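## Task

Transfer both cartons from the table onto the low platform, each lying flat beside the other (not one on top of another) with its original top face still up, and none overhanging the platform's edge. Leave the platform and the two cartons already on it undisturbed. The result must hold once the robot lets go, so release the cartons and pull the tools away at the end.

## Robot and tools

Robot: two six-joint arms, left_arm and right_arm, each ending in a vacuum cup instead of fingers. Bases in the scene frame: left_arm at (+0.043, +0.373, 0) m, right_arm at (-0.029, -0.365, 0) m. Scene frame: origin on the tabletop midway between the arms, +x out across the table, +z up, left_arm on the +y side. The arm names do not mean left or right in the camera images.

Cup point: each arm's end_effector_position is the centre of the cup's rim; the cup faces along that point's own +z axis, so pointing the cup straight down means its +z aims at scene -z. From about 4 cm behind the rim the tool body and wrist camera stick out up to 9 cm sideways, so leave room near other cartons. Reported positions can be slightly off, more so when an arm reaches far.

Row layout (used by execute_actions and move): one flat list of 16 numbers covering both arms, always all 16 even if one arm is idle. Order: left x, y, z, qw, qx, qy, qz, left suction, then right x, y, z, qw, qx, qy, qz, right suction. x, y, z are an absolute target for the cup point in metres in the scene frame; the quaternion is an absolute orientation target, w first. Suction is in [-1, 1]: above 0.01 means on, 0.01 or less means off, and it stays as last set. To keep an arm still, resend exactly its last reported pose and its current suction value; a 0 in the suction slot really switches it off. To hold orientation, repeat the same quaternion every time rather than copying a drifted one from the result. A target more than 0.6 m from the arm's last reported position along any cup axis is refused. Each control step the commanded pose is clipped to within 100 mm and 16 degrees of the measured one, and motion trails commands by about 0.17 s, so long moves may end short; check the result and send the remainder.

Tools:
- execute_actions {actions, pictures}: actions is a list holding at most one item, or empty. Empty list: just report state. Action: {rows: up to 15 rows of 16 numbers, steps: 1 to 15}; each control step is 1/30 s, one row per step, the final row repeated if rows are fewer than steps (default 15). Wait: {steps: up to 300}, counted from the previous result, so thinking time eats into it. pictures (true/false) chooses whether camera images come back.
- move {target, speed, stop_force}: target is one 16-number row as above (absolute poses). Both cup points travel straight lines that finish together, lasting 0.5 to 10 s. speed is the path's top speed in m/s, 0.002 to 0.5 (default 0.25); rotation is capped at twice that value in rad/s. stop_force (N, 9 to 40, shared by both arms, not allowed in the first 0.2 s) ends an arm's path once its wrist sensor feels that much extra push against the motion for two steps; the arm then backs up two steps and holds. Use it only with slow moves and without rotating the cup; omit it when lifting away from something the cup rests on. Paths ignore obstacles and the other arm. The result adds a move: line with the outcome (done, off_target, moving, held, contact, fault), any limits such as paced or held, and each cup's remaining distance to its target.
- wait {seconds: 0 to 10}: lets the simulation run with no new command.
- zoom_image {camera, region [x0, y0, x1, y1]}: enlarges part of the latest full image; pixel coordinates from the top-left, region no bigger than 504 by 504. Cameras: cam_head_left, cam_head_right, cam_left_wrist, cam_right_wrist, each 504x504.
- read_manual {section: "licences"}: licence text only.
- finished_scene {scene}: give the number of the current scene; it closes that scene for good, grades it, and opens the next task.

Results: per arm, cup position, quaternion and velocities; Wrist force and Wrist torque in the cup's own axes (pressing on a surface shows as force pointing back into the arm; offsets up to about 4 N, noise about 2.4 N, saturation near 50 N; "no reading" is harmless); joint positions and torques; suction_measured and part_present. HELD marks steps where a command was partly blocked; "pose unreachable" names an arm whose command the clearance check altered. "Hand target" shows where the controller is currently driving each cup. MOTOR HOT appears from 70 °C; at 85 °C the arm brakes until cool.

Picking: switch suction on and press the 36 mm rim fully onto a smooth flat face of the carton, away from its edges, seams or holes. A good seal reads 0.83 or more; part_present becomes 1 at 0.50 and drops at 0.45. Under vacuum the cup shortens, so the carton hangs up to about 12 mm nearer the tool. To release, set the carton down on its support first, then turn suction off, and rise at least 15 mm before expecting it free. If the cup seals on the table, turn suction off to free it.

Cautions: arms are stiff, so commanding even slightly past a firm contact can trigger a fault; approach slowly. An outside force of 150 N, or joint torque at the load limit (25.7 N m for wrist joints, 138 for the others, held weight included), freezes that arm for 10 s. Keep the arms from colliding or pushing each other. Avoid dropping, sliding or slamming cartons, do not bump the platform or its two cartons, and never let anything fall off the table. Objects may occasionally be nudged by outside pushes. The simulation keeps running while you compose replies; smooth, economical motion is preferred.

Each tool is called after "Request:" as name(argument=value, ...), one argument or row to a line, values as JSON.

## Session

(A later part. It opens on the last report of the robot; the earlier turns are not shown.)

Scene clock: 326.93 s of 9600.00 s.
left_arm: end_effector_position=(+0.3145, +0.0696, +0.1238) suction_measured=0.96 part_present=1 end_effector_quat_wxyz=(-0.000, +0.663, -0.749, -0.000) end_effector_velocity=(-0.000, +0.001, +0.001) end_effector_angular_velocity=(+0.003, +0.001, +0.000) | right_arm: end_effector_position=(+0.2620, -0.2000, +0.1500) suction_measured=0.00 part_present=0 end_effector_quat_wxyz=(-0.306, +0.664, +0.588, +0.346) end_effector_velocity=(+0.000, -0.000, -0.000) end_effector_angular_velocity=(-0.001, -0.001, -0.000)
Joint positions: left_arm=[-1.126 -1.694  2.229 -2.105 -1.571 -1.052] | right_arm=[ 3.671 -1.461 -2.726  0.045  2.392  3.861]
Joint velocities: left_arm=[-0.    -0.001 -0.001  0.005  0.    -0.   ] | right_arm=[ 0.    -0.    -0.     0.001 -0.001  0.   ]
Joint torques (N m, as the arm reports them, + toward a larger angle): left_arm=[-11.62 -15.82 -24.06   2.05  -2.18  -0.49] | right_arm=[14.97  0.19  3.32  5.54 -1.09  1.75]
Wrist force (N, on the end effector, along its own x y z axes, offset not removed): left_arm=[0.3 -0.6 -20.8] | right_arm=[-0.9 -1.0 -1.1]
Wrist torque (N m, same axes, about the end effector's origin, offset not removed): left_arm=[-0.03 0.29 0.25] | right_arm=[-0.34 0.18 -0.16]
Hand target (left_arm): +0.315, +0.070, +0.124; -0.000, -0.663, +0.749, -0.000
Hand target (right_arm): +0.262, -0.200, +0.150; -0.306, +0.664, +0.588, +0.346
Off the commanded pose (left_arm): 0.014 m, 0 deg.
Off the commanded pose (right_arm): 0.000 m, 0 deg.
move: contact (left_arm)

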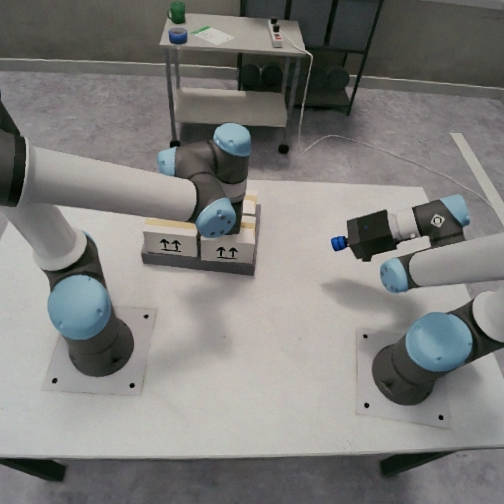

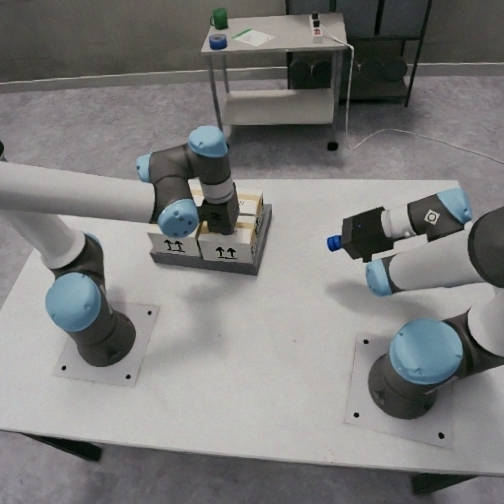

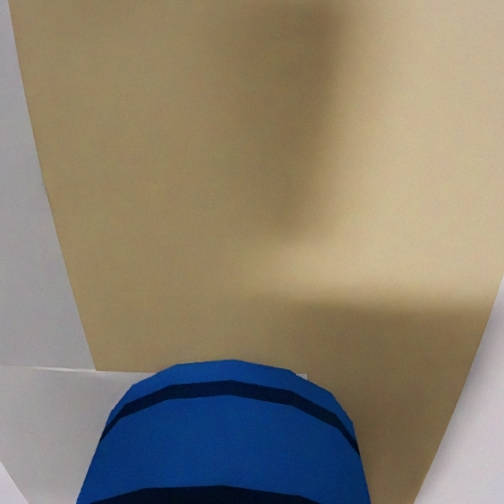

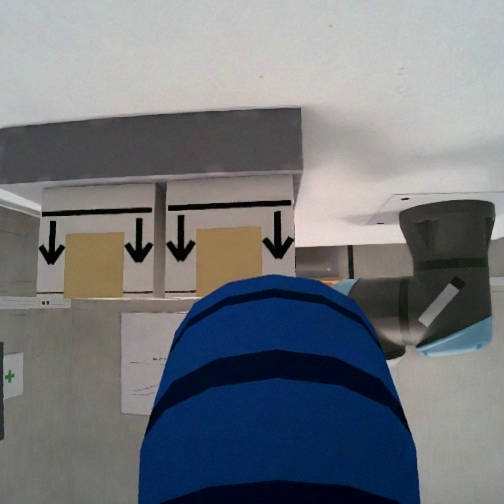

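Request:
execute_actions(
  actions=[
    {"rows":[[0.3145,0.0696,0.1243,0,-0.6626,0.749,0,-1,0.262,-0.20,0.15,-0.3059,0.6644,0.5877,0.3458,-1]],"steps":10},
  ],
  pictures=false,
)

Request:
move(
  target=[0.3145,0.0696,0.165,0,-0.6626,0.749,0,-1,0.25,-0.27,0.17,-0.3059,0.6644,0.5877,0.3458,-1],
  speed=0.05,
)

Request:
move(
  target=[0.275,0.10,0.31,0,-0.6626,0.749,0,-1,0.25,-0.45,0.27,-0.15,0.5,0.8,0.17,-1],
  speed=0.25,
)

Request:
zoom_image(
  camera="cam_left_wrist",
  region=[200, 0, 480, 300],
)

Request:
zoom_image(
  camera="cam_head_left",
  region=[120, 170, 280, 290],
)

Scene clock: 337.73 s of 9600.00 s.
left_arm: end_effector_position=(+0.3145, +0.0696, +0.1243) suction_measured=0.00 part_present=0 end_effector_quat_wxyz=(+0.000, +0.663, -0.749, +0.000) end_effector_velocity=(-0.000, +0.000, -0.000) end_effector_angular_velocity=(+0.001, +0.001, -0.001) | right_arm: end_effector_position=(+0.2620, -0.2000, +0.1500) suction_measured=0.00 part_present=0 end_effector_quat_wxyz=(-0.306, +0.664, +0.588, +0.346) end_effector_velocity=(+0.000, -0.000, -0.000) end_effector_angular_velocity=(+0.000, +0.001, -0.002)
Joint positions: left_arm=[-1.126 -1.695  2.228 -2.104 -1.571 -1.052] | right_arm=[ 3.671 -1.461 -2.726  0.045  2.392  3.861]
Joint velocities: left_arm=[-0.    -0.     0.001  0.001 -0.     0.001] | right_arm=[-0.002 -0.     0.    -0.     0.     0.001]
Joint torques (N m, as the arm reports them, + toward a larger angle): left_arm=[ -9.61 -17.66 -27.47   0.63  -2.1    1.29] | right_arm=[15.55  0.67  3.04  5.43 -1.06  1.62]
Wrist force (N, on the end effector, along its own x y z axes, offset not removed): left_arm=[0.5 0.2 -13.1] | right_arm=[-0.9 -0.5 -1.8]
Wrist torque (N m, same axes, about the end effector's origin, offset not removed): left_arm=[0.05 0.21 0.17] | right_arm=[-0.16 0.17 -0.06]
Hand target (left_arm): +0.314, +0.070, +0.124; +0.000, -0.663, +0.749, -0.000
Hand target (right_arm): +0.262, -0.200, +0.150; -0.306, +0.664, +0.588, +0.346
Off the commanded pose (left_arm): 0.000 m, 0 deg.
Off the commanded pose (right_arm): 0.000 m, 0 deg.
Steps of this call (steps 1 to 90: nothing new was sent; then 7.47 s passed at rest; steps 91 to 100: all 10 steps of this action). Readings (end_effector_position | what the end effector reports):
91: left_arm (+0.3145, +0.0695, +0.1241) | right_arm (+0.2620, -0.2000, +0.1500) | left_arm suction_measured=0.58 part_present=1 | right_arm suction_measured=0.00 part_present=0
92: left_arm (+0.3145, +0.0695, +0.1242) | right_arm (+0.2620, -0.2000, +0.1500) | left_arm suction_measured=0.04 part_present=0 | right_arm suction_measured=0.00 part_present=0
94: left_arm (+0.3146, +0.0694, +0.1243) | right_arm (+0.2620, -0.2000, +0.1500) | left_arm suction_measured=0.00 part_present=0 | right_arm suction_measured=0.00 part_present=0
98: left_arm (+0.3145, +0.0696, +0.1243) | right_arm (+0.2620, -0.2000, +0.1500) | left_arm suction_measured=0.00 part_present=0 | right_arm suction_measured=0.00 part_present=0
100: the state above

Scene clock: 339.83 s of 9600.00 s.
left_arm: end_effector_position=(+0.3145, +0.0696, +0.1649) suction_measured=0.00 part_present=0 end_effector_quat_wxyz=(+0.000, +0.663, -0.749, -0.000) end_effector_velocity=(-0.000, +0.000, +0.001) end_effector_angular_velocity=(+0.001, +0.000, +0.001) | right_arm: end_effector_position=(+0.2501, -0.2698, +0.1700) suction_measured=0.00 part_present=0 end_effector_quat_wxyz=(-0.306, +0.664, +0.587, +0.346) end_effector_velocity=(+0.000, -0.002, +0.000) end_effector_angular_velocity=(-0.003, +0.000, +0.004)
Joint positions: left_arm=[-1.126 -1.748  2.155 -1.978 -1.571 -1.052] | right_arm=[ 3.395 -1.252 -2.659 -0.537  2.506  3.466]
Joint velocities: left_arm=[ 0.    -0.001 -0.001  0.002 -0.    -0.001] | right_arm=[-0.007  0.004  0.007 -0.026 -0.    -0.019]
Joint torques (N m, as the arm reports them, + toward a larger angle): left_arm=[  4.2  -23.44 -34.64  -0.7   -1.09   1.72] | right_arm=[-13.26  11.79  22.8    0.57   3.32  -1.45]
Wrist force (N, on the end effector, along its own x y z axes, offset not removed): left_arm=[-1.2 -0.9 0.9] | right_arm=[0.7 0.3 -0.7]
Wrist torque (N m, same axes, about the end effector's origin, offset not removed): left_arm=[0.00 0.35 0.17] | right_arm=[-0.03 -0.16 -0.07]
Hand target (left_arm): +0.314, +0.070, +0.165; -0.000, -0.663, +0.749, -0.000
Hand target (right_arm): +0.250, -0.270, +0.170; -0.306, +0.664, +0.588, +0.346
Off the commanded pose (left_arm): 0.000 m, 0 deg.
Off the commanded pose (right_arm): 0.000 m, 0 deg.
move: done

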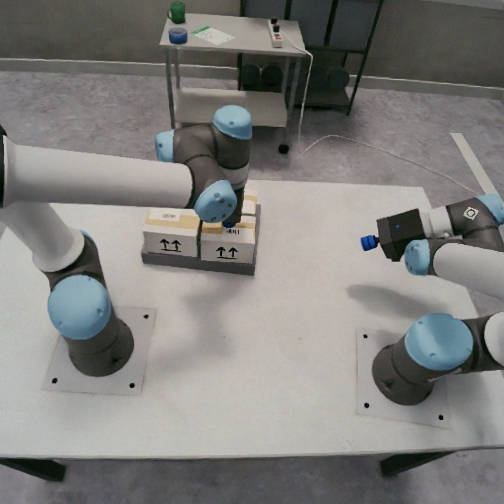

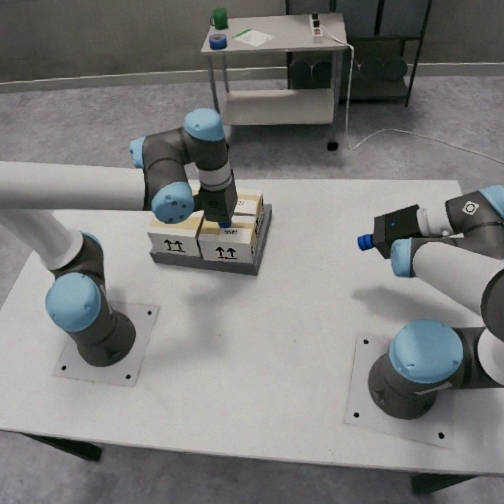

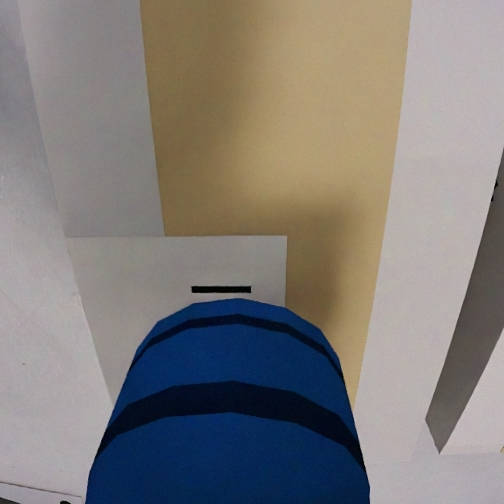

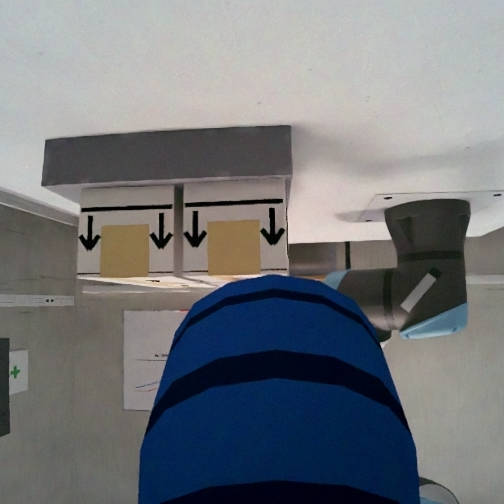

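Scene clock: 341.83 s of 9600.00 s.
left_arm: end_effector_position=(+0.2750, +0.1002, +0.3099) suction_measured=0.00 part_present=0 end_effector_quat_wxyz=(+0.000, +0.663, -0.749, -0.000) end_effector_velocity=(-0.000, +0.000, +0.001) end_effector_angular_velocity=(-0.000, -0.000, -0.001) | right_arm: end_effector_position=(+0.2502, -0.4498, +0.2698) suction_measured=0.00 part_present=0 end_effector_quat_wxyz=(-0.154, +0.516, +0.824, +0.175) end_effector_velocity=(+0.000, -0.001, +0.001) end_effector_angular_velocity=(-0.002, -0.003, +0.004)
Joint positions: left_arm=[-1.199 -1.954  1.919 -1.535 -1.571 -1.125] | right_arm=[ 3.113 -1.201 -2.039 -1.658  2.007  2.433]
Joint velocities: left_arm=[-0.001 -0.001 -0.003  0.003  0.     0.   ] | right_arm=[-0.002 -0.002  0.004 -0.002 -0.002 -0.006]
Joint torques (N m, as the arm reports them, + toward a larger angle): left_arm=[-15.08 -14.96 -37.25  -1.44   2.46  -1.83] | right_arm=[-15.2    0.88  29.75  -0.25  -1.59  -1.62]
Wrist force (N, on the end effector, along its own x y z axes, offset not removed): left_arm=[-1.1 1.4 -0.5] | right_arm=[-0.4 -0.8 -1.3]
Wrist torque (N m, same axes, about the end effector's origin, offset not removed): left_arm=[0.31 0.32 0.10] | right_arm=[-0.18 0.08 -0.10]
Hand target (left_arm): +0.275, +0.100, +0.310; +0.000, -0.663, +0.749, +0.000
Hand target (right_arm): +0.250, -0.450, +0.270; -0.154, +0.516, +0.824, +0.175
Off the commanded pose (left_arm): 0.000 m, 0 deg.
Off the commanded pose (right_arm): 0.000 m, 0 deg.
move: done

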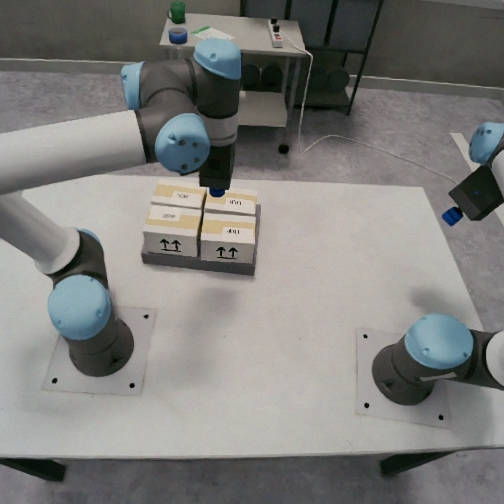

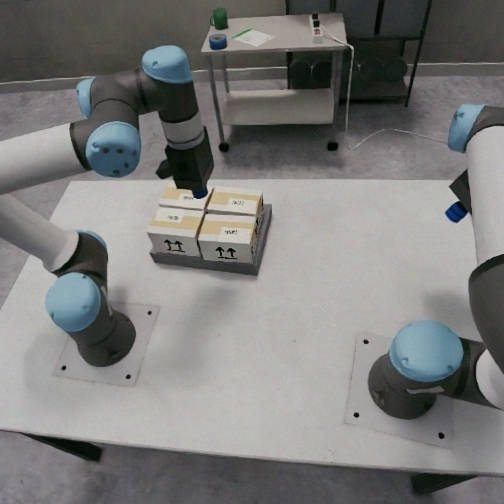

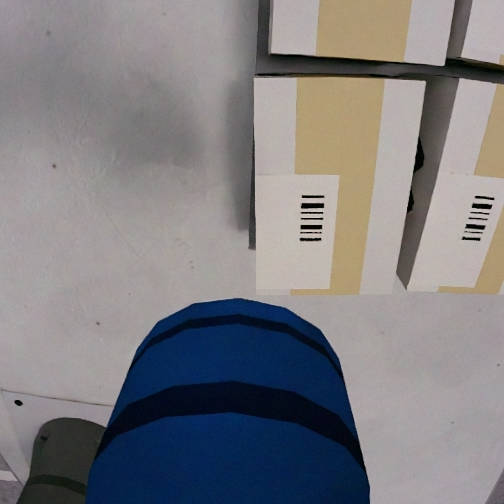

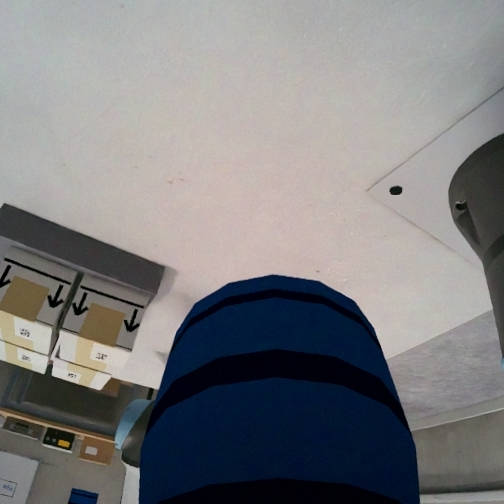

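Region (200, 0, 480, 300) of cam_left_wrist's 504x504 image, scaled by 1.680, with more detail than that image has; it fills the left 470 columns of this view, and the rest is white.

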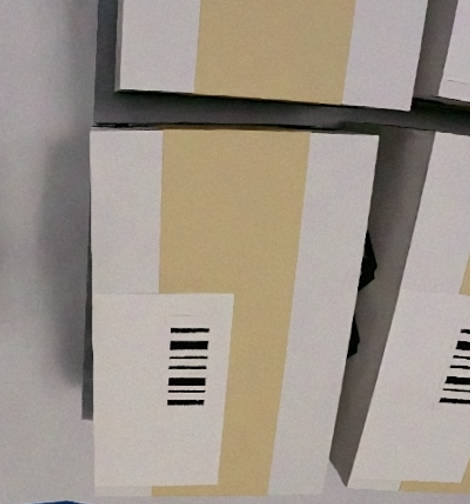

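Region (120, 170, 280, 290) of cam_head_left's 504x504 image, scaled by 3.150, with more detail than that image has; it fills the top 378 rows of this view, and the rest is white.

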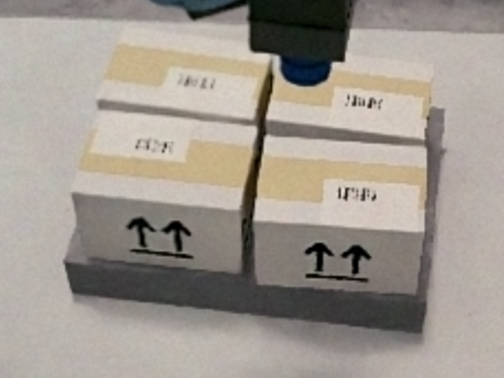

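Request:
move(
  target=[0.30,0.33,0.38,0,-0.6626,0.749,0,-1,0.25,-0.45,0.27,-0.15,0.5,0.8,0.17,-1],
  speed=0.3,
)

Scene clock: 354.33 s of 9600.00 s.
left_arm: end_effector_position=(+0.3002, +0.3298, +0.3800) suction_measured=0.00 part_present=0 end_effector_quat_wxyz=(-0.000, +0.663, -0.749, +0.000) end_effector_velocity=(+0.001, +0.002, +0.001) end_effector_angular_velocity=(-0.003, +0.003, +0.001) | right_arm: end_effector_position=(+0.2500, -0.4500, +0.2700) suction_measured=0.00 part_present=0 end_effector_quat_wxyz=(-0.155, +0.515, +0.825, +0.175) end_effector_velocity=(+0.000, +0.000, -0.000) end_effector_angular_velocity=(+0.000, +0.000, +0.001)
Joint positions: left_arm=[-0.655 -2.186  1.846 -1.231 -1.57  -0.581] | right_arm=[ 3.113 -1.201 -2.038 -1.66   2.007  2.432]
Joint velocities: left_arm=[ 0.013  0.004 -0.004  0.    -0.004  0.012] | right_arm=[ 0.002  0.    -0.     0.     0.     0.   ]
Joint torques (N m, as the arm reports them, + toward a larger angle): left_arm=[ 15.42  11.01 -35.84  -0.77  -2.46   1.87] | right_arm=[-14.86  -0.8   29.91  -0.26  -1.43  -1.63]
Wrist force (N, on the end effector, along its own x y z axes, offset not removed): left_arm=[-0.5 -1.4 0.1] | right_arm=[-0.9 -0.1 -0.8]
Wrist torque (N m, same axes, about the end effector's origin, offset not removed): left_arm=[-0.12 0.25 0.15] | right_arm=[-0.05 0.25 -0.08]
Hand target (left_arm): +0.300, +0.330, +0.380; +0.000, -0.663, +0.749, -0.000
Hand target (right_arm): +0.250, -0.450, +0.270; -0.155, +0.515, +0.825, +0.175
Off the commanded pose (left_arm): 0.000 m, 0 deg.
Off the commanded pose (right_arm): 0.000 m, 0 deg.
After step 90, 8.07 s passed at rest.
move: done

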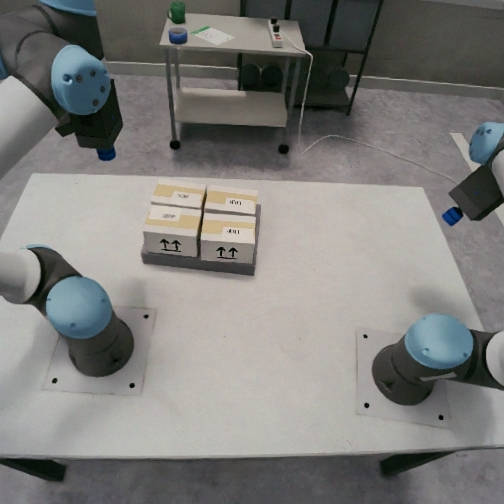

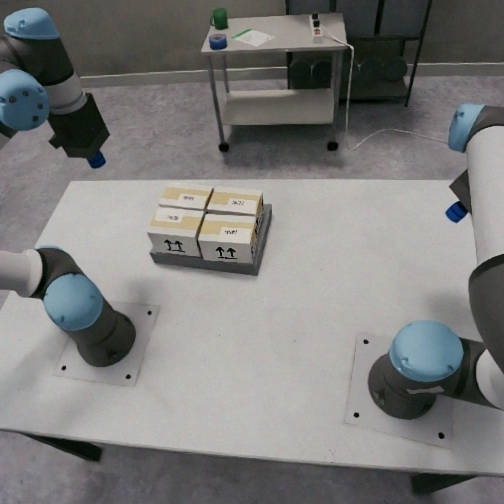

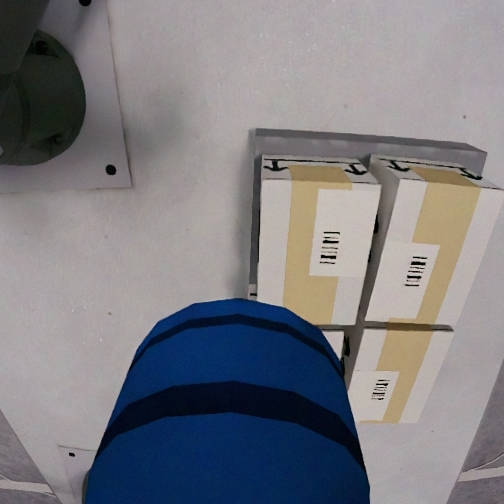

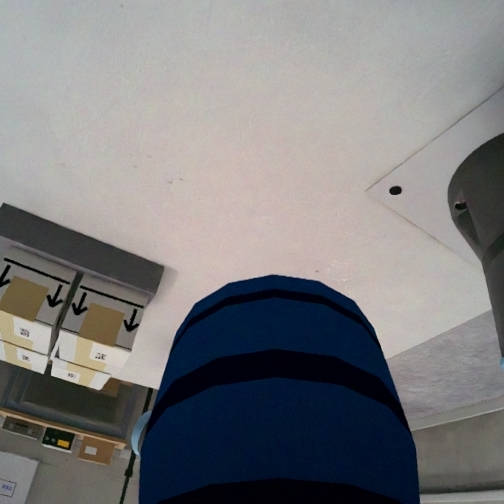

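Request:
finished_scene(
  scene=2,
)

The scene is finished: the task was done.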